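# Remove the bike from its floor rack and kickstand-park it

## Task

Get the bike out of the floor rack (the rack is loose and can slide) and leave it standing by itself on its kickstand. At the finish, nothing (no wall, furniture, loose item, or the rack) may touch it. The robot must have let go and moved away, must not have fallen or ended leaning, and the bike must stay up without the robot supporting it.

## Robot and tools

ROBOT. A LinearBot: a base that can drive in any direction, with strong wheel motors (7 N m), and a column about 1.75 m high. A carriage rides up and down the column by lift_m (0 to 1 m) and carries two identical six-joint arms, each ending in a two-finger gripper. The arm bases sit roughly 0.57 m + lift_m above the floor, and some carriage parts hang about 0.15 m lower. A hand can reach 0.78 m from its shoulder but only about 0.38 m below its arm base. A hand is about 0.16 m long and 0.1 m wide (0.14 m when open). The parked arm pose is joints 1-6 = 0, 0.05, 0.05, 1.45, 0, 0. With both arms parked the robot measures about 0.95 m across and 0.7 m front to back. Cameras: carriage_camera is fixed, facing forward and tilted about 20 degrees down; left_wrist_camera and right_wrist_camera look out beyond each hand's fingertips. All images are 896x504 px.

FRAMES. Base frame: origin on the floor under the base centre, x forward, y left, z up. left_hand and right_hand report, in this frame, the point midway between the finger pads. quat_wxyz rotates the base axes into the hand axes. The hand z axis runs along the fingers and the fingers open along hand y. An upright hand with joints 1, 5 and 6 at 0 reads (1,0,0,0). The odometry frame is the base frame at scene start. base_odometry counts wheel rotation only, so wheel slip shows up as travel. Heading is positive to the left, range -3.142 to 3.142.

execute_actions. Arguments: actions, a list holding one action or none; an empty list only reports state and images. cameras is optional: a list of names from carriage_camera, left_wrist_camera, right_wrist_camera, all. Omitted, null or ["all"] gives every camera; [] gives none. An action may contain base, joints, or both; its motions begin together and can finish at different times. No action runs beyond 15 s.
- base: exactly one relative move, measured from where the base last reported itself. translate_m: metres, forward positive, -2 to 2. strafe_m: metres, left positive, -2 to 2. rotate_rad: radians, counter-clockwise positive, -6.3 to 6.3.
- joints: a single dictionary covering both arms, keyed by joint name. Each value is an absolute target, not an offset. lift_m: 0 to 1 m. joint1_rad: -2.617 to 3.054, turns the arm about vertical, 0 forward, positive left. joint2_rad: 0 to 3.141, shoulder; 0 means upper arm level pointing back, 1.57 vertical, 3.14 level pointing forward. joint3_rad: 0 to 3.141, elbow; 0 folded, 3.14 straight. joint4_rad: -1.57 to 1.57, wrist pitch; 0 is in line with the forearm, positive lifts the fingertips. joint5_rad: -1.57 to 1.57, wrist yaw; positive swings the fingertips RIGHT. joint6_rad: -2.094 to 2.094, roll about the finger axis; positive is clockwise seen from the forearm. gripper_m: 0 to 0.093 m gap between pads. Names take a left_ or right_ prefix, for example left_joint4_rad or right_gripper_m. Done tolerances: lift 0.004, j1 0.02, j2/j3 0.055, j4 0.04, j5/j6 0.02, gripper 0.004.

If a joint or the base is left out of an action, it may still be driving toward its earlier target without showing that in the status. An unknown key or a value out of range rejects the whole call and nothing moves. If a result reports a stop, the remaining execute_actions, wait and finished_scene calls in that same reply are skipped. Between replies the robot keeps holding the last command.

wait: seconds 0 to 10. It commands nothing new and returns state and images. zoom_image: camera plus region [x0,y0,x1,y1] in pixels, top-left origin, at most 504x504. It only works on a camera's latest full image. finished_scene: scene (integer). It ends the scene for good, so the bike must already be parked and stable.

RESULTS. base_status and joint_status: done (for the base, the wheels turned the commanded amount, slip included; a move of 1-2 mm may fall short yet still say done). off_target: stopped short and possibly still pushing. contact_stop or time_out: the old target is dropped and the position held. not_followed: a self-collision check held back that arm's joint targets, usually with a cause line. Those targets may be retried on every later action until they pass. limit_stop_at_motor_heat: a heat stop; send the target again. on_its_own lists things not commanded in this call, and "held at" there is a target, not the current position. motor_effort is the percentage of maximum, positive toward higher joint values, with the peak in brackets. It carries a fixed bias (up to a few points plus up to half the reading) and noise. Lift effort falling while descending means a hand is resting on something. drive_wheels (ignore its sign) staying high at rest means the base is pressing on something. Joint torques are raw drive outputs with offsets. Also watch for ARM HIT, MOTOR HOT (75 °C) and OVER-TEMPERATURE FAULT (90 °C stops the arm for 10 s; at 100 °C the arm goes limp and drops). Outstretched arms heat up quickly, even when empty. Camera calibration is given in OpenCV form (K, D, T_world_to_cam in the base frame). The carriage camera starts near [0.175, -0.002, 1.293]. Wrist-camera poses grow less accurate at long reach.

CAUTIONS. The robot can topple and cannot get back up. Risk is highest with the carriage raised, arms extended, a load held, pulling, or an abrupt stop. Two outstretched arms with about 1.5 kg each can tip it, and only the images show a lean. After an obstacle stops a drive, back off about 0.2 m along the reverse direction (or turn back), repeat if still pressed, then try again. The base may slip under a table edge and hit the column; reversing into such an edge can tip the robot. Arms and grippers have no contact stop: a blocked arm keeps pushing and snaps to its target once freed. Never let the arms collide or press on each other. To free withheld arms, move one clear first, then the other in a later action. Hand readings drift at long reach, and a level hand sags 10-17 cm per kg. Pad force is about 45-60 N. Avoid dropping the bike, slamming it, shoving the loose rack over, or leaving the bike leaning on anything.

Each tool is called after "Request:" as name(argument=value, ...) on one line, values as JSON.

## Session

Request:
execute_actions(actions=[])

Scene clock: 0.00 s.
Joint torques (N m, as the arm reports them, + toward a larger angle): no reading
base_odometry: x=+0.000 y=+0.000 heading=+0.000 (m, m, rad; odometry frame)
base_status: not commanded
joint_positions: lift_m=+0.300 left_joint1_rad=+0.026 left_joint2_rad=+0.054 left_joint3_rad=+0.048 left_joint4_rad=+1.486 left_joint5_rad=-0.038 left_joint6_rad=-0.037 left_gripper_m=+0.094 right_joint1_rad=-0.002 right_joint2_rad=+0.050 right_joint3_rad=+0.059 right_joint4_rad=+1.490 right_joint5_rad=-0.013 right_joint6_rad=+0.025 right_gripper_m=+0.094
joint_status: not commanded
motor_effort: lift_m=+16 drive_wheels=+0 (%)
left_hand: x=+0.2849 y=+0.3442 z=+1.3082 quat_wxyz=(+0.999, -0.020, +0.045, -0.005) (m; base frame)
right_hand: x=+0.2795 y=-0.3348 z=+1.3113 quat_wxyz=(+0.999, -0.006, +0.036, +0.012) (m; base frame)
pictures: carriage_camera, left_wrist_camera, right_wrist_camera
camera_calibration (this result's frames):
carriage_camera: T_world_to_cam=[[0.0541726, -0.998366, 0.0181988, -0.0350441], [-0.36568, -0.0367951, -0.930013, 1.26613], [0.929163, 0.0437263, -0.367076, 0.312289], [0, 0, 0, 1]] pos_world=[0.174729, -0.00205481, 1.29279]
left_wrist_camera: T_world_to_cam=[[-0.0417916, -0.998969, 0.0177303, 0.331806], [0.747493, -0.0430362, -0.662874, 0.67468], [0.662953, -0.0144493, 0.748521, -1.03534], [0, 0, 0, 1]] pos_world=[0.195929, 0.34554, 1.21632]
right_wrist_camera: T_world_to_cam=[[0.0639732, -0.997925, -0.00734799, -0.341844], [0.741602, 0.0524658, -0.668785, 0.68636], [0.667783, 0.0373351, 0.743419, -1.02337], [0, 0, 0, 1]] pos_world=[0.196252, -0.338938, 1.21731]
Images, in order (width x height): carriage_camera 896x504, left_wrist_camera 896x504, right_wrist_camera 896x504.

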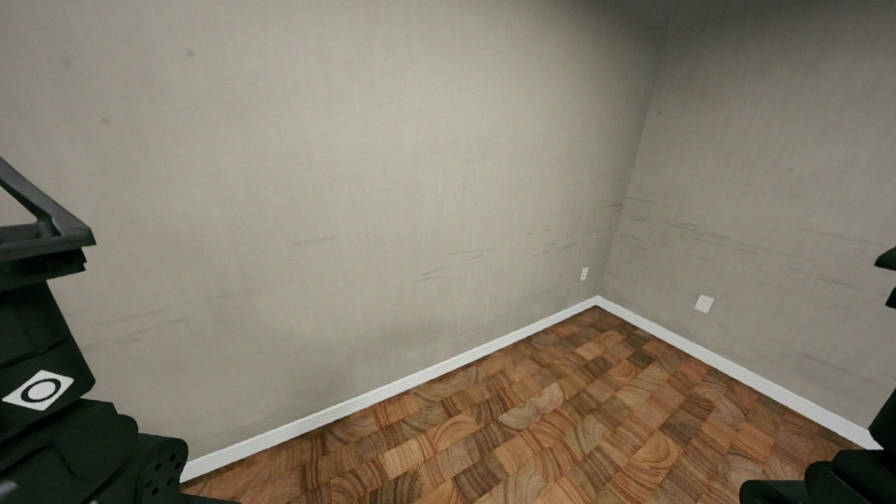

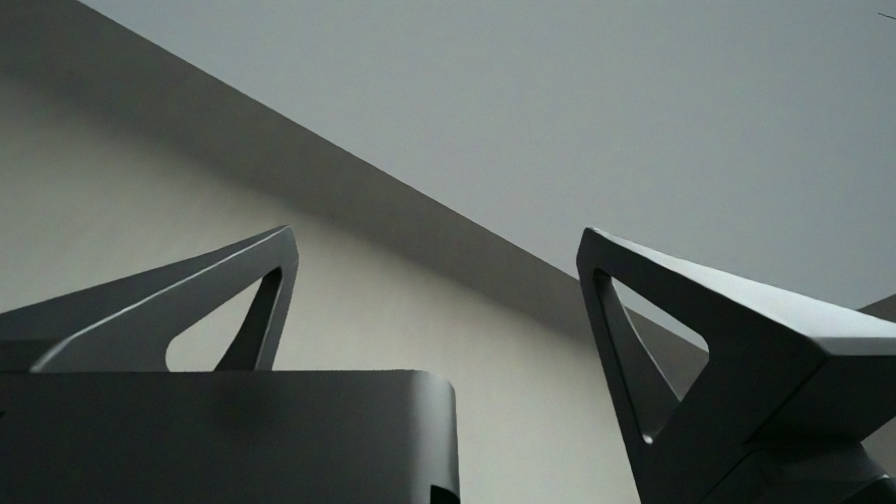

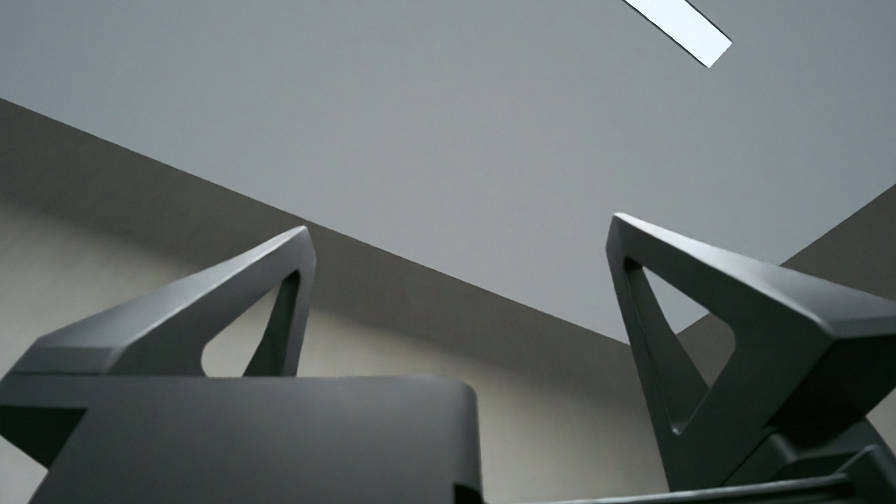

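Request:
execute_actions(actions=[{"base":{"rotate_rad":-2.4},"joints":{"lift_m":0.1}}], cameras=["carriage_camera"])

Scene clock: 6.10 s.
Joint torques (N m, as the arm reports them, + toward a larger angle): left_arm=[ 0.16  4.15  5.85 -0.1  -0.03  0.01] | right_arm=[ 0.11  3.89  5.93 -0.19 -0.08  0.07]
base_odometry: x=+0.000 y=+0.000 heading=-2.400 (m, m, rad; odometry frame)
base_status: done
joint_positions: lift_m=+0.100 left_joint1_rad=+0.026 left_joint2_rad=+0.054 left_joint3_rad=+0.048 left_joint4_rad=+1.483 left_joint5_rad=-0.038 left_joint6_rad=-0.037 left_gripper_m=+0.094 right_joint1_rad=-0.002 right_joint2_rad=+0.050 right_joint3_rad=+0.059 right_joint4_rad=+1.490 right_joint5_rad=-0.013 right_joint6_rad=+0.025 right_gripper_m=+0.094
joint_status: all done
motor_effort: lift_m=+12(12) drive_wheels=+3(13) (%)
left_hand: x=+0.2858 y=+0.3442 z=+1.1083 quat_wxyz=(+0.999, -0.020, +0.046, -0.005) (m; base frame)
right_hand: x=+0.2796 y=-0.3348 z=+1.1115 quat_wxyz=(+0.999, -0.006, +0.036, +0.012) (m; base frame)
pictures: carriage_camera
camera_calibration (this result's frames):
carriage_camera: T_world_to_cam=[[0.0541726, -0.998366, 0.0181988, -0.0314088], [-0.36568, -0.0367951, -0.930013, 1.08035], [0.929163, 0.0437263, -0.367076, 0.238963], [0, 0, 0, 1]] pos_world=[0.174729, -0.00205481, 1.09303]
Images, in order (width x height): carriage_camera 896x504.

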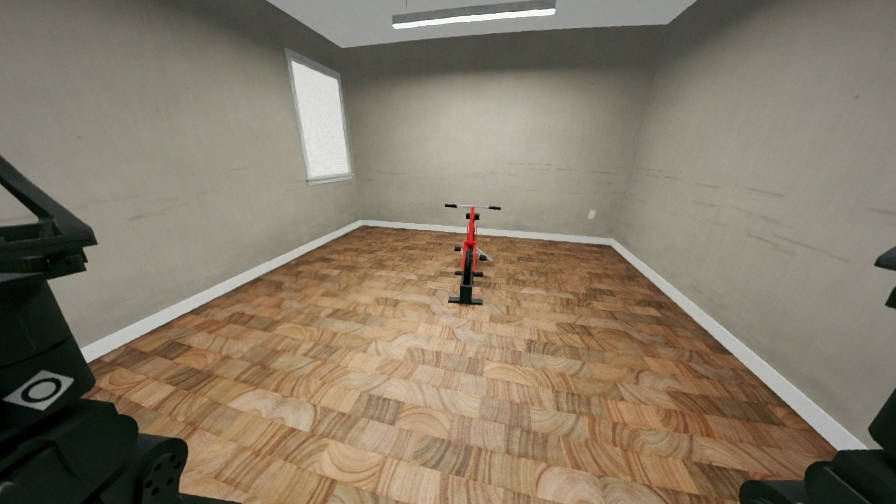

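Request:
zoom_image(camera="carriage_camera", region=[400,180,560,320])

Region (400, 180, 560, 320) of carriage_camera's 896x504 image, scaled by 3.150, with more detail than that image has; it fills the top 441 rows of this view, and the rest is white.

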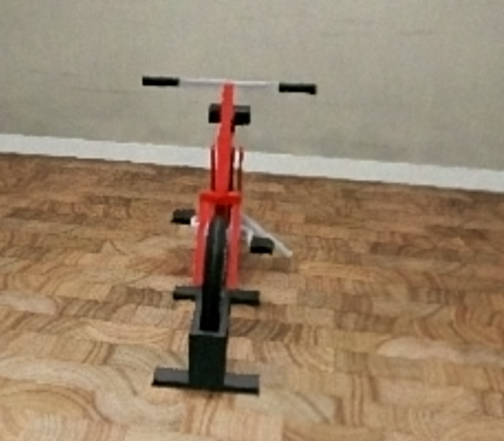

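Request:
execute_actions(actions=[{"base":{"strafe_m":-1.3},"joints":{"lift_m":0.17,"right_joint2_rad":2.3,"right_joint3_rad":1.7,"right_joint4_rad":-0.97,"right_joint5_rad":0,"right_joint6_rad":1.57,"left_joint2_rad":1.3,"left_joint3_rad":1.2,"left_joint4_rad":-0.8,"left_joint5_rad":0.5}}], cameras=[])

Request:
execute_actions(actions=[{"base":{"rotate_rad":1.52}}], cameras=[])

Request:
execute_actions(actions=[{"base":{"strafe_m":-2.0}}], cameras=["carriage_camera"])

Scene clock: 26.77 s.
Joint torques (N m, as the arm reports them, + toward a larger angle): left_arm=[ 0.2  -5.12  8.12  1.56  0.16  0.03] | right_arm=[ -0.22 -12.47   6.41   0.23  -0.04   0.14]
base_odometry: x=-0.804 y=+0.878 heading=-2.394 (m, m, rad; odometry frame)
base_status: strafe_m contact_stop (by the wheels' count: -1.191 of -1.300)
joint_positions: lift_m=+0.170 left_joint1_rad=+0.025 left_joint2_rad=+1.299 left_joint3_rad=+1.189 left_joint4_rad=-0.800 left_joint5_rad=+0.500 left_joint6_rad=-0.036 left_gripper_m=+0.094 right_joint1_rad=+0.001 right_joint2_rad=+2.297 right_joint3_rad=+1.696 right_joint4_rad=-0.960 right_joint5_rad=+0.002 right_joint6_rad=+1.564 right_gripper_m=+0.094
joint_status: all done
motor_effort: lift_m=+17(26) drive_wheels=+19(82) (%)
left_hand: x=+0.6004 y=+0.2631 z=+0.9703 quat_wxyz=(+0.313, +0.052, +0.918, -0.236) (m; base frame)
right_hand: x=+0.6946 y=-0.3368 z=+0.7228 quat_wxyz=(+0.004, +0.704, +0.710, +0.002) (m; base frame)
pictures: none
No camera images: the call's "cameras" was empty. Leave "cameras" out to get every camera's image.

not run: a stop came earlier in this reply.

not run: a stop came earlier in this reply.

Hit the right wall. Back off.

Request:
execute_actions(actions=[{"base":{"strafe_m":0.35}}], cameras=["carriage_camera"])

Request:
execute_actions(actions=[{"base":{"translate_m":1.2}}], cameras=["carriage_camera"])

Scene clock: 32.27 s.
Joint torques (N m, as the arm reports them, + toward a larger angle): left_arm=[ 0.2  -5.15  8.03  1.58  0.16  0.03] | right_arm=[  0.06 -12.4    6.35   0.25  -0.04   0.14]
base_odometry: x=-0.566 y=+0.622 heading=-2.395 (m, m, rad; odometry frame)
base_status: done
joint_positions: lift_m=+0.170 left_joint1_rad=+0.025 left_joint2_rad=+1.299 left_joint3_rad=+1.189 left_joint4_rad=-0.799 left_joint5_rad=+0.500 left_joint6_rad=-0.036 left_gripper_m=+0.094 right_joint1_rad=-0.002 right_joint2_rad=+2.297 right_joint3_rad=+1.696 right_joint4_rad=-0.963 right_joint5_rad=+0.002 right_joint6_rad=+1.564 right_gripper_m=+0.094
joint_status: not commanded
motor_effort: lift_m=+17(15) drive_wheels=-3(11) (%)
left_hand: x=+0.6005 y=+0.2631 z=+0.9704 quat_wxyz=(+0.314, +0.052, +0.918, -0.236) (m; base frame)
right_hand: x=+0.6939 y=-0.3381 z=+0.7228 quat_wxyz=(+0.003, +0.705, +0.709, +0.001) (m; base frame)
pictures: carriage_camera
camera_calibration (this result's frames):
carriage_camera: T_world_to_cam=[[0.0541726, -0.998366, 0.0181988, -0.0326752], [-0.36568, -0.0367951, -0.930013, 1.14507], [0.929163, 0.0437263, -0.367076, 0.264507], [0, 0, 0, 1]] pos_world=[0.174729, -0.00205481, 1.16262]
Images, in order (width x height): carriage_camera 896x504.

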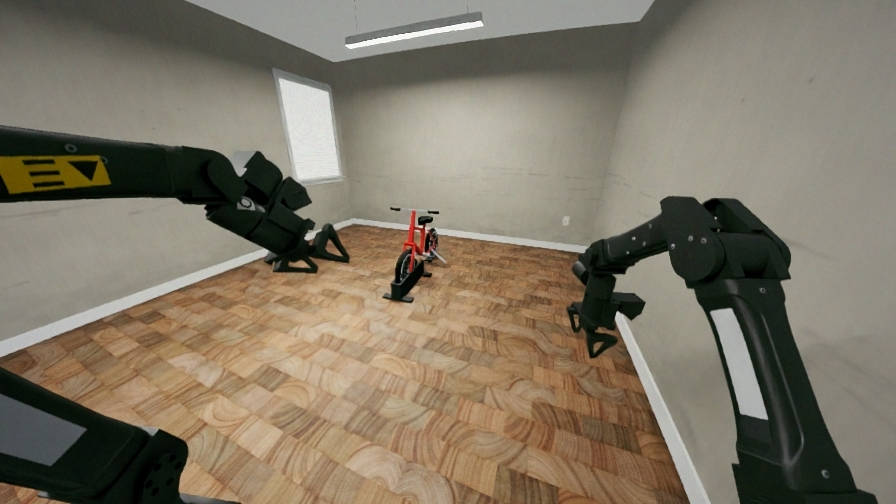

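Scene clock: 36.97 s.
Joint torques (N m, as the arm reports them, + toward a larger angle): left_arm=[ 0.2  -5.1   8.04  1.59  0.15  0.04] | right_arm=[  0.   -12.26   6.38   0.25  -0.03   0.14]
base_odometry: x=-1.446 y=-0.194 heading=-2.394 (m, m, rad; odometry frame)
base_status: done
joint_positions: lift_m=+0.170 left_joint1_rad=+0.025 left_joint2_rad=+1.299 left_joint3_rad=+1.189 left_joint4_rad=-0.800 left_joint5_rad=+0.500 left_joint6_rad=-0.036 left_gripper_m=+0.094 right_joint1_rad=-0.002 right_joint2_rad=+2.297 right_joint3_rad=+1.696 right_joint4_rad=-0.965 right_joint5_rad=+0.002 right_joint6_rad=+1.564 right_gripper_m=+0.094
joint_status: not commanded
motor_effort: lift_m=+17(17) drive_wheels=-3(8) (%)
left_hand: x=+0.6004 y=+0.2631 z=+0.9703 quat_wxyz=(+0.313, +0.052, +0.918, -0.236) (m; base frame)
right_hand: x=+0.6936 y=-0.3381 z=+0.7228 quat_wxyz=(+0.002, +0.705, +0.709, +0.001) (m; base frame)
pictures: carriage_camera
camera_calibration (this result's frames):
carriage_camera: T_world_to_cam=[[0.0541726, -0.998366, 0.0181988, -0.0326752], [-0.36568, -0.0367951, -0.930013, 1.14507], [0.929163, 0.0437263, -0.367076, 0.264507], [0, 0, 0, 1]] pos_world=[0.174729, -0.00205481, 1.16262]
Images, in order (width x height): carriage_camera 896x504.

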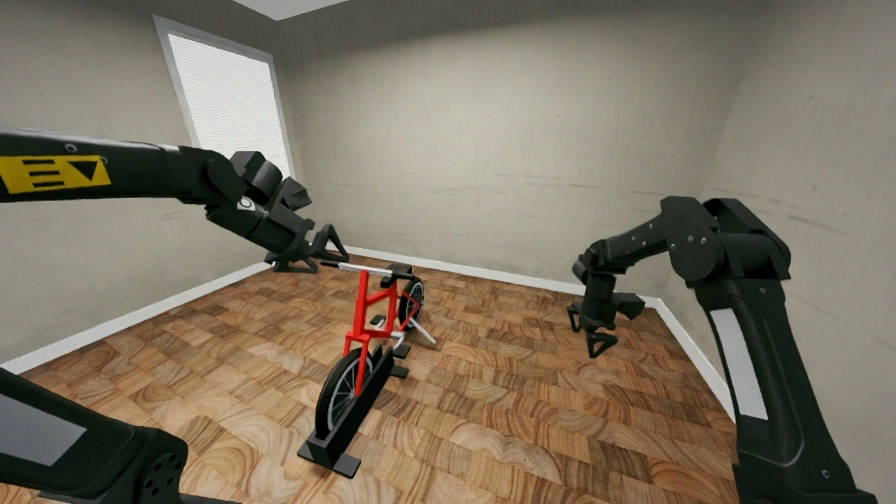

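Request:
execute_actions(actions=[{"base":{"rotate_rad":1.29}}], cameras=[])

Request:
execute_actions(actions=[{"base":{"translate_m":-0.27}}], cameras=[])

Request:
execute_actions(actions=[{"base":{"strafe_m":-0.91}}], cameras=["carriage_camera","right_wrist_camera"])

Scene clock: 52.17 s.
Joint torques (N m, as the arm reports them, + toward a larger angle): left_arm=[ 0.15 -5.19  8.08  1.58  0.15  0.03] | right_arm=[  0.15 -12.35   6.42   0.24  -0.04   0.14]
base_odometry: x=-1.446 y=-0.194 heading=-1.105 (m, m, rad; odometry frame)
base_status: done
joint_positions: lift_m=+0.170 left_joint1_rad=+0.025 left_joint2_rad=+1.299 left_joint3_rad=+1.189 left_joint4_rad=-0.798 left_joint5_rad=+0.500 left_joint6_rad=-0.036 left_gripper_m=+0.094 right_joint1_rad=-0.003 right_joint2_rad=+2.297 right_joint3_rad=+1.696 right_joint4_rad=-0.964 right_joint5_rad=+0.002 right_joint6_rad=+1.564 right_gripper_m=+0.094
joint_status: not commanded
motor_effort: lift_m=+15(15) drive_wheels=+3(9) (%)
left_hand: x=+0.6007 y=+0.2631 z=+0.9705 quat_wxyz=(+0.314, +0.052, +0.918, -0.236) (m; base frame)
right_hand: x=+0.6937 y=-0.3386 z=+0.7228 quat_wxyz=(+0.002, +0.706, +0.708, +0.001) (m; base frame)
pictures: none
No camera images: the call's "cameras" was empty. Leave "cameras" out to get every camera's image.

Scene clock: 54.53 s.
Joint torques (N m, as the arm reports them, + toward a larger angle): left_arm=[ 0.22 -5.16  7.99  1.56  0.15  0.03] | right_arm=[  0.17 -12.37   6.4    0.26  -0.04   0.15]
base_odometry: x=-1.568 y=+0.047 heading=-1.104 (m, m, rad; odometry frame)
base_status: done
joint_positions: lift_m=+0.170 left_joint1_rad=+0.025 left_joint2_rad=+1.299 left_joint3_rad=+1.189 left_joint4_rad=-0.798 left_joint5_rad=+0.500 left_joint6_rad=-0.036 left_gripper_m=+0.094 right_joint1_rad=-0.003 right_joint2_rad=+2.297 right_joint3_rad=+1.696 right_joint4_rad=-0.965 right_joint5_rad=+0.002 right_joint6_rad=+1.564 right_gripper_m=+0.094
joint_status: not commanded
motor_effort: lift_m=+15(16) drive_wheels=-3(7) (%)
left_hand: x=+0.6007 y=+0.2631 z=+0.9705 quat_wxyz=(+0.314, +0.052, +0.918, -0.236) (m; base frame)
right_hand: x=+0.6936 y=-0.3386 z=+0.7228 quat_wxyz=(+0.002, +0.706, +0.708, +0.001) (m; base frame)
pictures: none
No camera images: the call's "cameras" was empty. Leave "cameras" out to get every camera's image.

Scene clock: 58.73 s.
Joint torques (N m, as the arm reports them, + toward a larger angle): left_arm=[ 0.21 -5.16  8.02  1.59  0.15  0.02] | right_arm=[  0.1  -12.38   6.36   0.26  -0.03   0.14]
base_odometry: x=-2.381 y=-0.362 heading=-1.104 (m, m, rad; odometry frame)
base_status: done
joint_positions: lift_m=+0.170 left_joint1_rad=+0.025 left_joint2_rad=+1.299 left_joint3_rad=+1.189 left_joint4_rad=-0.799 left_joint5_rad=+0.500 left_joint6_rad=-0.036 left_gripper_m=+0.094 right_joint1_rad=-0.003 right_joint2_rad=+2.297 right_joint3_rad=+1.696 right_joint4_rad=-0.965 right_joint5_rad=+0.002 right_joint6_rad=+1.564 right_gripper_m=+0.094
joint_status: not commanded
motor_effort: lift_m=+16(17) drive_wheels=-2(6) (%)
left_hand: x=+0.6006 y=+0.2631 z=+0.9705 quat_wxyz=(+0.314, +0.052, +0.918, -0.236) (m; base frame)
right_hand: x=+0.6936 y=-0.3386 z=+0.7228 quat_wxyz=(+0.002, +0.706, +0.708, +0.001) (m; base frame)
pictures: carriage_camera, right_wrist_camera
camera_calibration (this result's frames):
carriage_camera: T_world_to_cam=[[0.0541726, -0.998366, 0.0181988, -0.0326752], [-0.36568, -0.0367951, -0.930013, 1.14507], [0.929163, 0.0437263, -0.367076, 0.264507], [0, 0, 0, 1]] pos_world=[0.174729, -0.00205481, 1.16262]
right_wrist_camera: T_world_to_cam=[[-0.999246, 0.0371559, 0.0112192, 0.698012], [0.0362467, 0.789985, 0.612054, -0.200986], [0.0138784, 0.612, -0.790736, 0.894774], [0, 0, 0, 1]] pos_world=[0.692353, -0.414761, 0.822713]
Images, in order (width x height): carriage_camera 896x504, right_wrist_camera 896x504.

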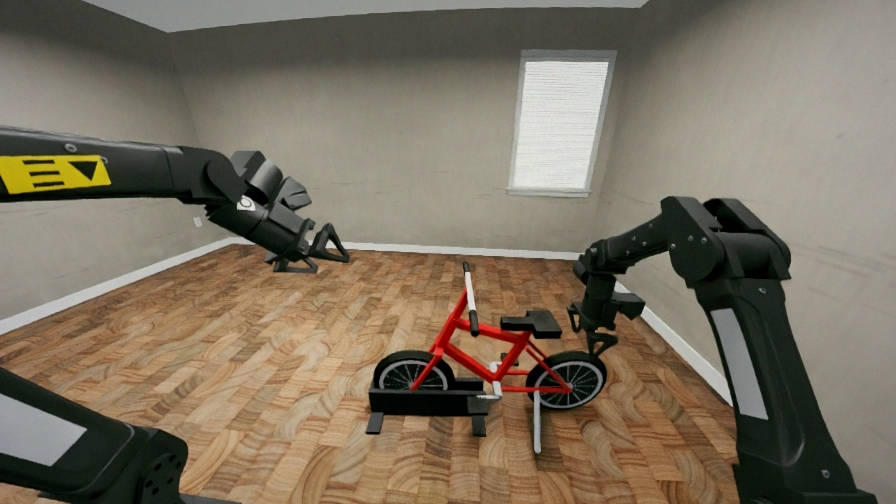

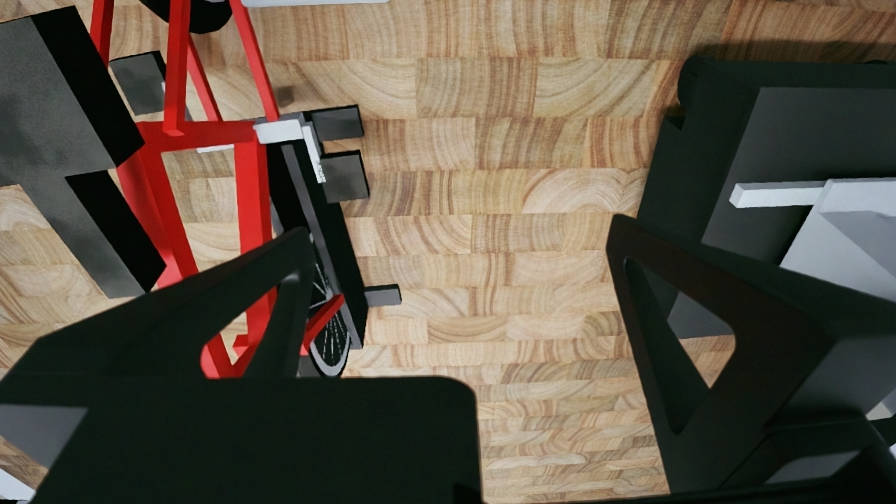

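Request:
execute_actions(actions=[{"base":{"strafe_m":0.105}}], cameras=[])

Request:
execute_actions(actions=[{"base":{"translate_m":0.17}}], cameras=["carriage_camera","right_wrist_camera"])

Scene clock: 81.10 s.
Joint torques (N m, as the arm reports them, + toward a larger angle): left_arm=[ 0.2  -5.13  8.09  1.58  0.15  0.04] | right_arm=[  0.12 -12.41   6.36   0.24  -0.05   0.15]
base_odometry: x=-2.287 y=-0.315 heading=-1.104 (m, m, rad; odometry frame)
base_status: done
joint_positions: lift_m=+0.170 left_joint1_rad=+0.025 left_joint2_rad=+1.299 left_joint3_rad=+1.189 left_joint4_rad=-0.799 left_joint5_rad=+0.500 left_joint6_rad=-0.036 left_gripper_m=+0.094 right_joint1_rad=-0.002 right_joint2_rad=+2.297 right_joint3_rad=+1.696 right_joint4_rad=-0.965 right_joint5_rad=+0.002 right_joint6_rad=+1.564 right_gripper_m=+0.094
joint_status: not commanded
motor_effort: lift_m=+17(15) drive_wheels=+2(8) (%)
left_hand: x=+0.6006 y=+0.2631 z=+0.9705 quat_wxyz=(+0.314, +0.052, +0.918, -0.236) (m; base frame)
right_hand: x=+0.6936 y=-0.3383 z=+0.7228 quat_wxyz=(+0.002, +0.705, +0.709, +0.001) (m; base frame)
pictures: none
No camera images: the call's "cameras" was empty. Leave "cameras" out to get every camera's image.

Scene clock: 83.03 s.
Joint torques (N m, as the arm reports them, + toward a larger angle): left_arm=[ 0.24 -5.18  7.99  1.58  0.14  0.04] | right_arm=[  0.08 -12.34   6.36   0.26  -0.03   0.14]
base_odometry: x=-2.211 y=-0.467 heading=-1.105 (m, m, rad; odometry frame)
base_status: done
joint_positions: lift_m=+0.170 left_joint1_rad=+0.025 left_joint2_rad=+1.299 left_joint3_rad=+1.189 left_joint4_rad=-0.799 left_joint5_rad=+0.500 left_joint6_rad=-0.036 left_gripper_m=+0.094 right_joint1_rad=-0.002 right_joint2_rad=+2.297 right_joint3_rad=+1.696 right_joint4_rad=-0.965 right_joint5_rad=+0.002 right_joint6_rad=+1.564 right_gripper_m=+0.094
joint_status: not commanded
motor_effort: lift_m=+18(17) drive_wheels=-3(10) (%)
left_hand: x=+0.6006 y=+0.2631 z=+0.9705 quat_wxyz=(+0.314, +0.052, +0.918, -0.236) (m; base frame)
right_hand: x=+0.6935 y=-0.3383 z=+0.7228 quat_wxyz=(+0.002, +0.705, +0.709, +0.001) (m; base frame)
pictures: carriage_camera, right_wrist_camera
camera_calibration (this result's frames):
carriage_camera: T_world_to_cam=[[0.0541726, -0.998366, 0.0181988, -0.0326752], [-0.36568, -0.0367951, -0.930013, 1.14507], [0.929163, 0.0437263, -0.367076, 0.264507], [0, 0, 0, 1]] pos_world=[0.174729, -0.00205481, 1.16262]
right_wrist_camera: T_world_to_cam=[[-0.99927, 0.0363935, 0.0116005, 0.69739], [0.0358775, 0.790011, 0.612041, -0.200969], [0.0131098, 0.612011, -0.790741, 0.895113], [0, 0, 0, 1]] pos_world=[0.692356, -0.414431, 0.822713]
Images, in order (width x height): carriage_camera 896x504, right_wrist_camera 896x504.

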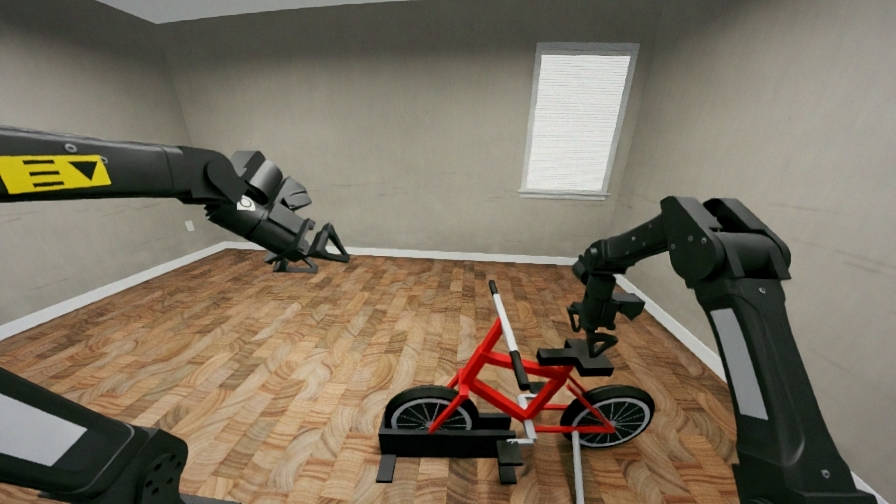

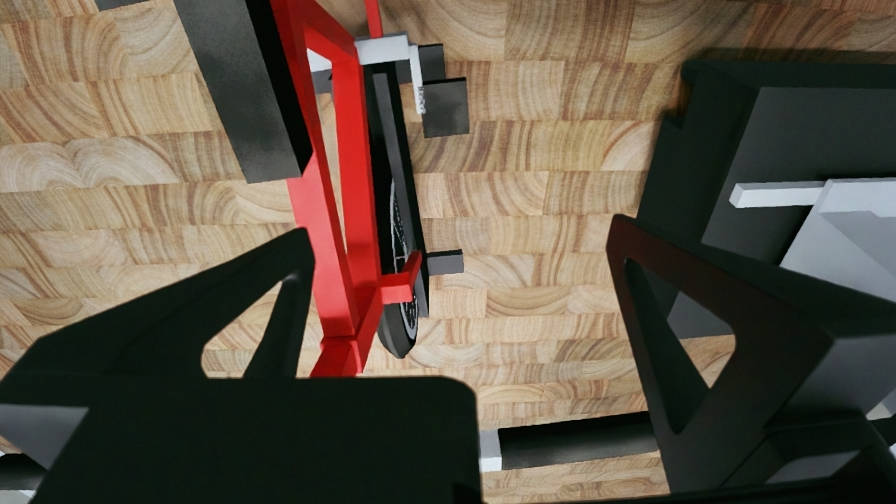

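Request:
execute_actions(actions=[{"base":{"translate_m":0.115}}], cameras=["right_wrist_camera"])

Request:
execute_actions(actions=[{"joints":{"lift_m":0.02}}], cameras=["right_wrist_camera"])

Scene clock: 87.33 s.
Joint torques (N m, as the arm reports them, + toward a larger angle): left_arm=[ 0.17 -5.17  8.01  1.59  0.16  0.02] | right_arm=[  0.1  -12.41   6.35   0.28  -0.03   0.14]
base_odometry: x=-2.159 y=-0.570 heading=-1.105 (m, m, rad; odometry frame)
base_status: done
joint_positions: lift_m=+0.170 left_joint1_rad=+0.025 left_joint2_rad=+1.299 left_joint3_rad=+1.189 left_joint4_rad=-0.799 left_joint5_rad=+0.500 left_joint6_rad=-0.036 left_gripper_m=+0.094 right_joint1_rad=-0.002 right_joint2_rad=+2.297 right_joint3_rad=+1.696 right_joint4_rad=-0.966 right_joint5_rad=+0.002 right_joint6_rad=+1.564 right_gripper_m=+0.094
joint_status: not commanded
motor_effort: lift_m=+17(18) drive_wheels=-3(7) (%)
left_hand: x=+0.6006 y=+0.2631 z=+0.9705 quat_wxyz=(+0.314, +0.052, +0.918, -0.236) (m; base frame)
right_hand: x=+0.6933 y=-0.3383 z=+0.7228 quat_wxyz=(+0.002, +0.705, +0.709, +0.001) (m; base frame)
pictures: right_wrist_camera
camera_calibration (this result's frames):
right_wrist_camera: T_world_to_cam=[[-0.999261, 0.0363935, 0.0123629, 0.696645], [0.0363444, 0.79001, 0.612015, -0.201267], [0.0125065, 0.612012, -0.790749, 0.89554], [0, 0, 0, 1]] pos_world=[0.692245, -0.414431, 0.822713]
Images, in order (width x height): right_wrist_camera 896x504.

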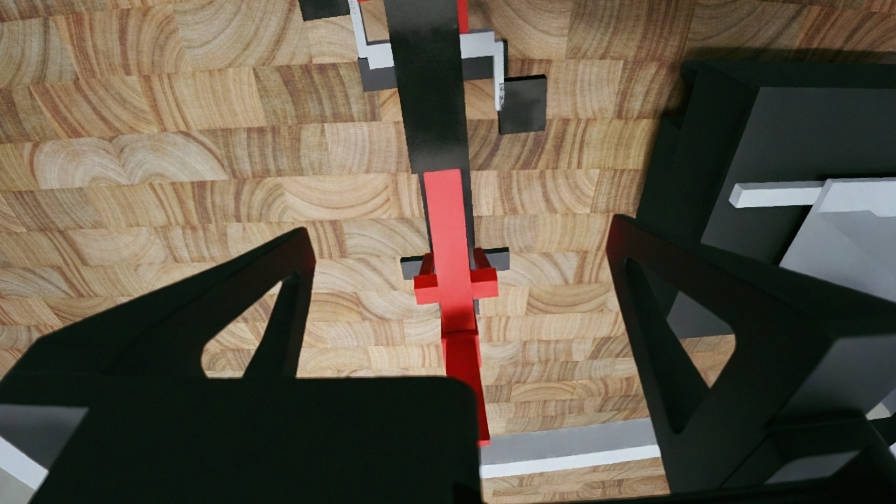

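Scene clock: 88.47 s.
Joint torques (N m, as the arm reports them, + toward a larger angle): left_arm=[ 0.19 -5.04  8.04  1.61  0.15  0.04] | right_arm=[  0.09 -12.24   6.46   0.26  -0.04   0.14]
base_odometry: x=-2.159 y=-0.570 heading=-1.105 (m, m, rad; odometry frame)
base_status: not commanded
joint_positions: lift_m=+0.020 left_joint1_rad=+0.025 left_joint2_rad=+1.299 left_joint3_rad=+1.189 left_joint4_rad=-0.802 left_joint5_rad=+0.500 left_joint6_rad=-0.036 left_gripper_m=+0.094 right_joint1_rad=-0.002 right_joint2_rad=+2.295 right_joint3_rad=+1.696 right_joint4_rad=-0.966 right_joint5_rad=+0.002 right_joint6_rad=+1.564 right_gripper_m=+0.094
joint_status: all done
motor_effort: lift_m=+13(14) drive_wheels=-3(4) (%)
left_hand: x=+0.6001 y=+0.2630 z=+0.8205 quat_wxyz=(+0.312, +0.052, +0.919, -0.236) (m; base frame)
right_hand: x=+0.6936 y=-0.3383 z=+0.5740 quat_wxyz=(+0.003, +0.705, +0.709, +0.001) (m; base frame)
pictures: right_wrist_camera
camera_calibration (this result's frames):
right_wrist_camera: T_world_to_cam=[[-0.999283, 0.0363936, 0.0104568, 0.699856], [0.035177, 0.790013, 0.61208, -0.109431], [0.0140148, 0.612009, -0.790727, 0.776808], [0, 0, 0, 1]] pos_world=[0.692316, -0.414431, 0.673905]
Images, in order (width x height): right_wrist_camera 896x504.

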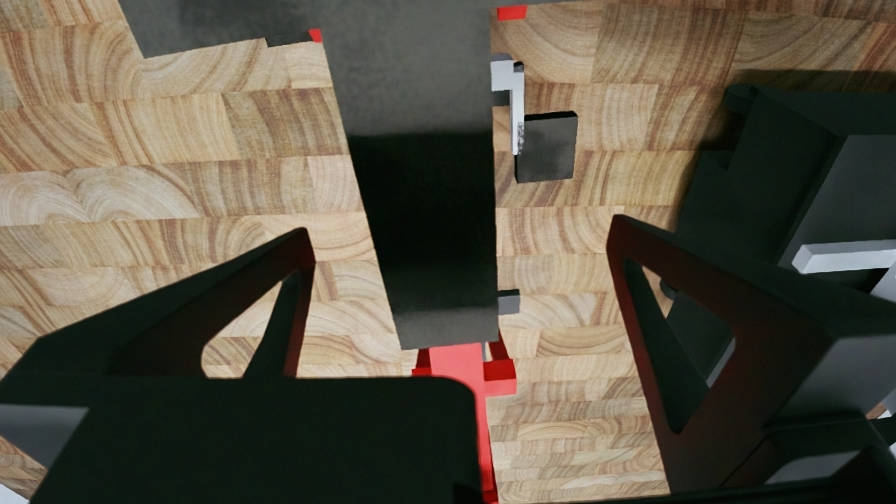

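Request:
execute_actions(actions=[{"base":{"strafe_m":-0.02},"joints":{"lift_m":0.0,"right_joint2_rad":2.39,"right_joint4_rad":-0.88,"right_joint6_rad":1.62}}], cameras=["right_wrist_camera"])

Request:
execute_actions(actions=[{"joints":{"right_gripper_m":0.0}}], cameras=["carriage_camera","right_wrist_camera"])

Scene clock: 92.83 s.
Joint torques (N m, as the arm reports them, + toward a larger angle): left_arm=[ 0.29 -5.22  8.1   1.61  0.16  0.02] | right_arm=[  0.17 -13.27   6.08   0.33  -0.04   0.16]
base_odometry: x=-2.177 y=-0.579 heading=-1.105 (m, m, rad; odometry frame)
base_status: done
joint_positions: lift_m=+0.000 left_joint1_rad=+0.025 left_joint2_rad=+1.299 left_joint3_rad=+1.189 left_joint4_rad=-0.803 left_joint5_rad=+0.500 left_joint6_rad=-0.036 left_gripper_m=+0.094 right_joint1_rad=-0.003 right_joint2_rad=+2.393 right_joint3_rad=+1.696 right_joint4_rad=-0.887 right_joint5_rad=+0.002 right_joint6_rad=+1.613 right_gripper_m=+0.094
joint_status: all done
motor_effort: lift_m=+14(11) drive_wheels=+2(5) (%)
left_hand: x=+0.5999 y=+0.2630 z=+0.8005 quat_wxyz=(+0.312, +0.052, +0.919, -0.236) (m; base frame)
right_hand: x=+0.6977 y=-0.3384 z=+0.5136 quat_wxyz=(-0.004, +0.723, +0.691, -0.005) (m; base frame)
pictures: right_wrist_camera
camera_calibration (this result's frames):
right_wrist_camera: T_world_to_cam=[[-0.995916, 0.0855003, 0.029003, 0.709303], [0.0853653, 0.787137, 0.610842, -0.107789], [0.0293978, 0.610823, -0.791221, 0.718181], [0, 0, 0, 1]] pos_world=[0.694495, -0.414483, 0.61351]
Images, in order (width x height): right_wrist_camera 896x504.

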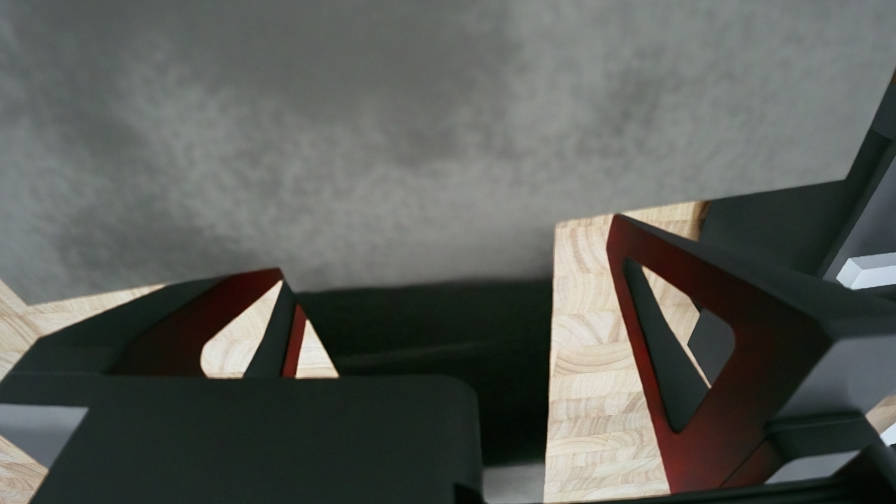

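Scene clock: 93.57 s.
Joint torques (N m, as the arm reports them, + toward a larger angle): left_arm=[ 0.2  -5.18  8.01  1.58  0.16  0.04] | right_arm=[ -0.05 -13.23   6.09   0.17  -0.02   0.69]
base_odometry: x=-2.177 y=-0.579 heading=-1.105 (m, m, rad; odometry frame)
base_status: not commanded
joint_positions: lift_m=+0.000 left_joint1_rad=+0.025 left_joint2_rad=+1.299 left_joint3_rad=+1.189 left_joint4_rad=-0.802 left_joint5_rad=+0.500 left_joint6_rad=-0.036 left_gripper_m=+0.094 right_joint1_rad=+0.000 right_joint2_rad=+2.393 right_joint3_rad=+1.696 right_joint4_rad=-0.863 right_joint5_rad=+0.000 right_joint6_rad=+1.570 right_gripper_m=+0.040
joint_status: right_gripper_m off_target (ended at +0.040, target +0.000)
motor_effort: lift_m=+13(12) drive_wheels=+2(3) (%)
left_hand: x=+0.6000 y=+0.2630 z=+0.8005 quat_wxyz=(+0.312, +0.052, +0.919, -0.236) (m; base frame)
right_hand: x=+0.7038 y=-0.3370 z=+0.5137 quat_wxyz=(+0.004, +0.707, +0.708, +0.004) (m; base frame)
pictures: carriage_camera, right_wrist_camera
camera_calibration (this result's frames):
carriage_camera: T_world_to_cam=[[0.0541726, -0.998366, 0.0181988, -0.0295913], [-0.36568, -0.0367951, -0.930013, 0.987471], [0.929163, 0.0437263, -0.367076, 0.202303], [0, 0, 0, 1]] pos_world=[0.174729, -0.00205481, 0.99316]
right_wrist_camera: T_world_to_cam=[[-0.999198, 0.0397995, 0.0044094, 0.714878], [0.0341318, 0.788934, 0.61353, -0.0742587], [0.0209395, 0.613188, -0.789659, 0.723207], [0, 0, 0, 1]] pos_world=[0.701696, -0.413329, 0.613495]
Images, in order (width x height): carriage_camera 896x504, right_wrist_camera 896x504.

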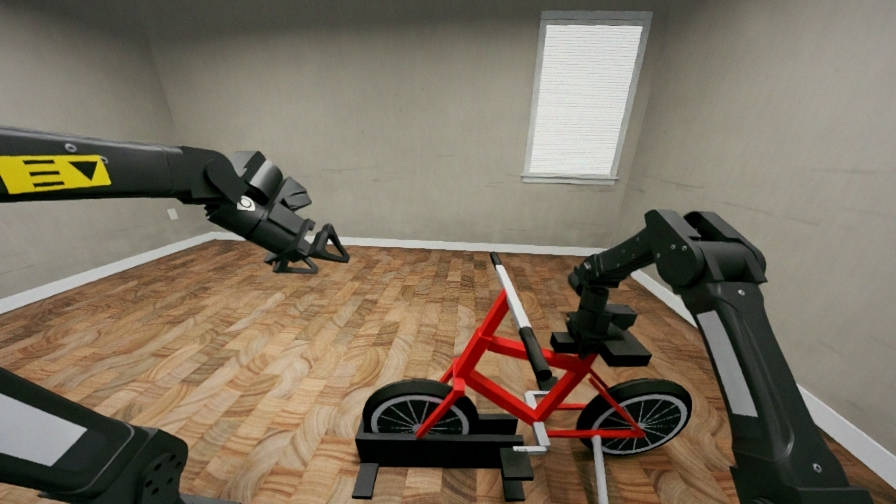

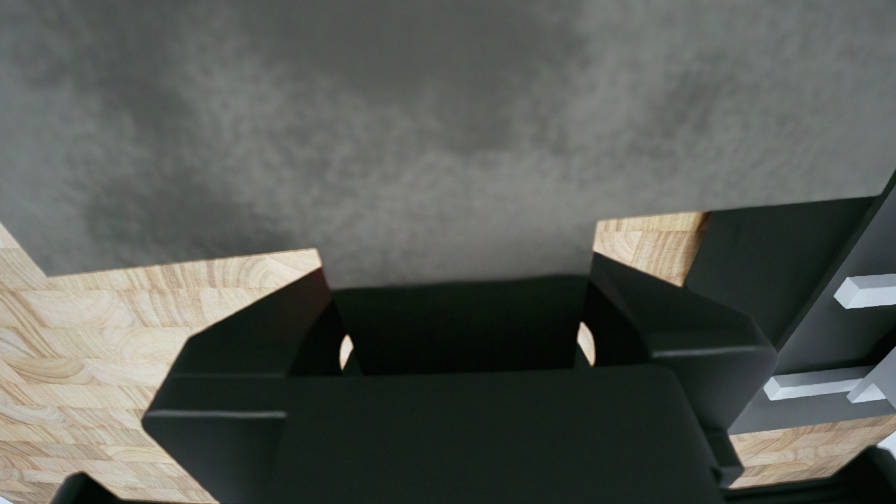

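Request:
execute_actions(actions=[{"base":{"strafe_m":-0.25},"joints":{"right_joint1_rad":-0.05,"lift_m":0.01}}], cameras=["carriage_camera","left_wrist_camera"])

Scene clock: 98.33 s.
Joint torques (N m, as the arm reports them, + toward a larger angle): left_arm=[ 0.31 -5.25  7.99  1.57  0.14  0.03] | right_arm=[ -2.47 -14.73   6.08  -0.2    0.4    0.95]
base_odometry: x=-2.400 y=-0.692 heading=-1.105 (m, m, rad; odometry frame)
base_status: done
joint_positions: lift_m=+0.010 left_joint1_rad=+0.025 left_joint2_rad=+1.299 left_joint3_rad=+1.189 left_joint4_rad=-0.798 left_joint5_rad=+0.500 left_joint6_rad=-0.036 left_gripper_m=+0.094 right_joint1_rad=-0.018 right_joint2_rad=+2.412 right_joint3_rad=+1.696 right_joint4_rad=-0.817 right_joint5_rad=-0.048 right_joint6_rad=+1.550 right_gripper_m=+0.040
joint_status: right_joint1_rad off_target (ended at -0.018, target -0.050); the others done
motor_effort: lift_m=+18(22) drive_wheels=+1(11) (%)
left_hand: x=+0.6007 y=+0.2631 z=+0.8102 quat_wxyz=(+0.314, +0.052, +0.918, -0.236) (m; base frame)
right_hand: x=+0.7116 y=-0.3370 z=+0.5152 quat_wxyz=(-0.003, +0.705, +0.708, +0.030) (m; base frame)
pictures: carriage_camera, left_wrist_camera
camera_calibration (this result's frames):
carriage_camera: T_world_to_cam=[[0.0541726, -0.998366, 0.0181988, -0.0297581], [-0.36568, -0.0367951, -0.930013, 0.995995], [0.929163, 0.0437263, -0.367076, 0.205668], [0, 0, 0, 1]] pos_world=[0.174729, -0.00205481, 1.00233]
left_wrist_camera: T_world_to_cam=[[-0.233051, -0.868934, 0.436625, 0.0141599], [-0.971656, 0.226371, -0.0681224, 0.585014], [-0.0396453, -0.440125, -0.897061, 0.994199], [0, 0, 0, 1]] pos_world=[0.611148, 0.317446, 0.925527]
Images, in order (width x height): carriage_camera 896x504, left_wrist_camera 896x504.

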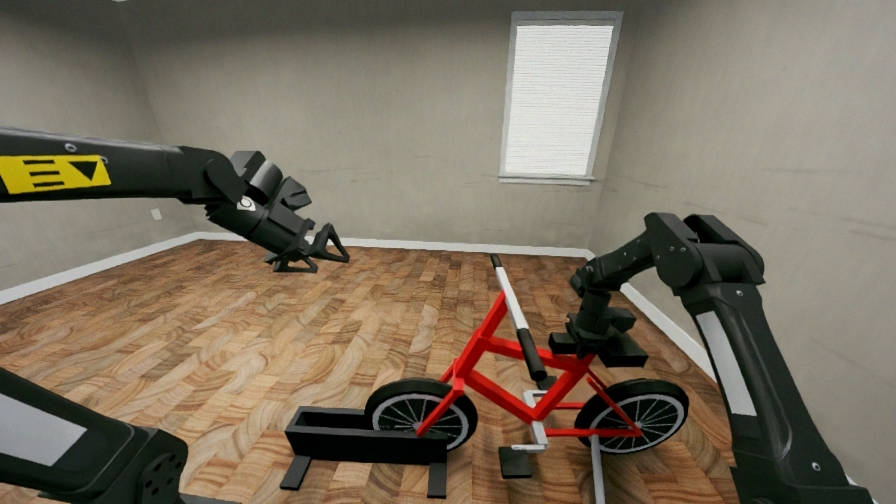

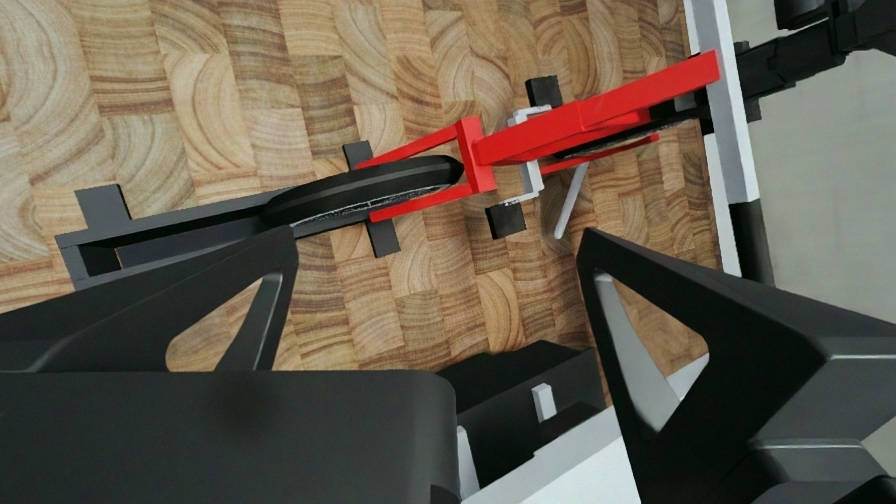

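Request:
execute_actions(actions=[{"base":{"strafe_m":-0.35},"joints":{"right_joint1_rad":-0.15}}], cameras=["carriage_camera","left_wrist_camera"])

Scene clock: 107.17 s.
Joint torques (N m, as the arm reports them, + toward a larger angle): left_arm=[ 0.24 -5.19  8.    1.56  0.18  0.04] | right_arm=[ -1.47 -14.81   6.08  -0.16   0.31   2.63]
base_odometry: x=-2.713 y=-0.849 heading=-1.104 (m, m, rad; odometry frame)
base_status: done
joint_positions: lift_m=+0.010 left_joint1_rad=+0.025 left_joint2_rad=+1.299 left_joint3_rad=+1.189 left_joint4_rad=-0.798 left_joint5_rad=+0.500 left_joint6_rad=-0.036 left_gripper_m=+0.094 right_joint1_rad=-0.133 right_joint2_rad=+2.414 right_joint3_rad=+1.696 right_joint4_rad=-0.823 right_joint5_rad=-0.033 right_joint6_rad=+1.407 right_gripper_m=+0.040
joint_status: all done
motor_effort: lift_m=+18(18) drive_wheels=-1(9) (%)
left_hand: x=+0.6007 y=+0.2631 z=+0.8102 quat_wxyz=(+0.314, +0.052, +0.918, -0.236) (m; base frame)
right_hand: x=+0.7066 y=-0.3909 z=+0.5144 quat_wxyz=(+0.003, +0.696, +0.718, +0.022) (m; base frame)
pictures: carriage_camera, left_wrist_camera
camera_calibration (this result's frames):
carriage_camera: T_world_to_cam=[[0.0541726, -0.998366, 0.0181988, -0.0297581], [-0.36568, -0.0367951, -0.930013, 0.995995], [0.929163, 0.0437263, -0.367076, 0.205668], [0, 0, 0, 1]] pos_world=[0.174729, -0.00205481, 1.00233]
left_wrist_camera: T_world_to_cam=[[-0.233051, -0.868934, 0.436625, 0.0141599], [-0.971656, 0.226371, -0.0681224, 0.585014], [-0.0396453, -0.440125, -0.897061, 0.994199], [0, 0, 0, 1]] pos_world=[0.611148, 0.317446, 0.925527]
Images, in order (width x height): carriage_camera 896x504, left_wrist_camera 896x504.

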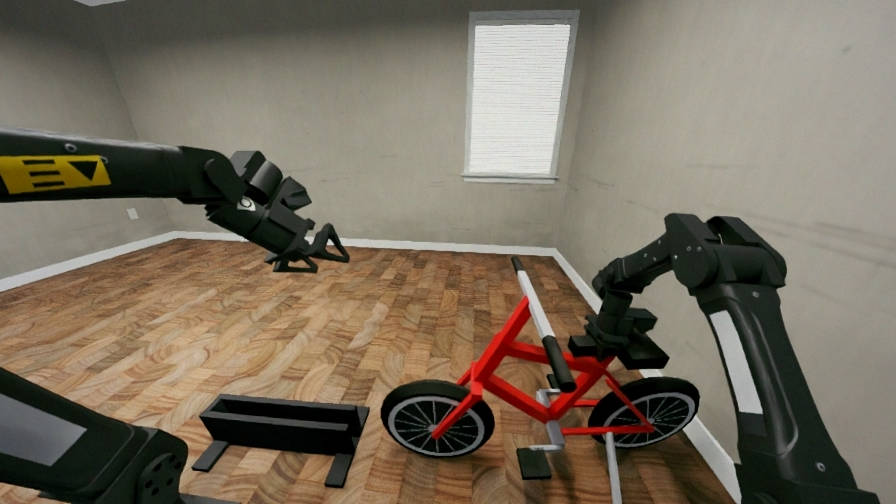

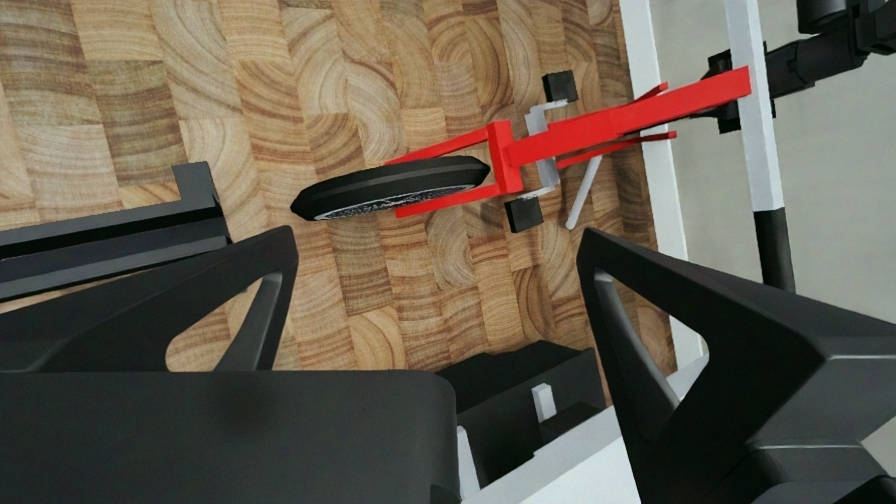

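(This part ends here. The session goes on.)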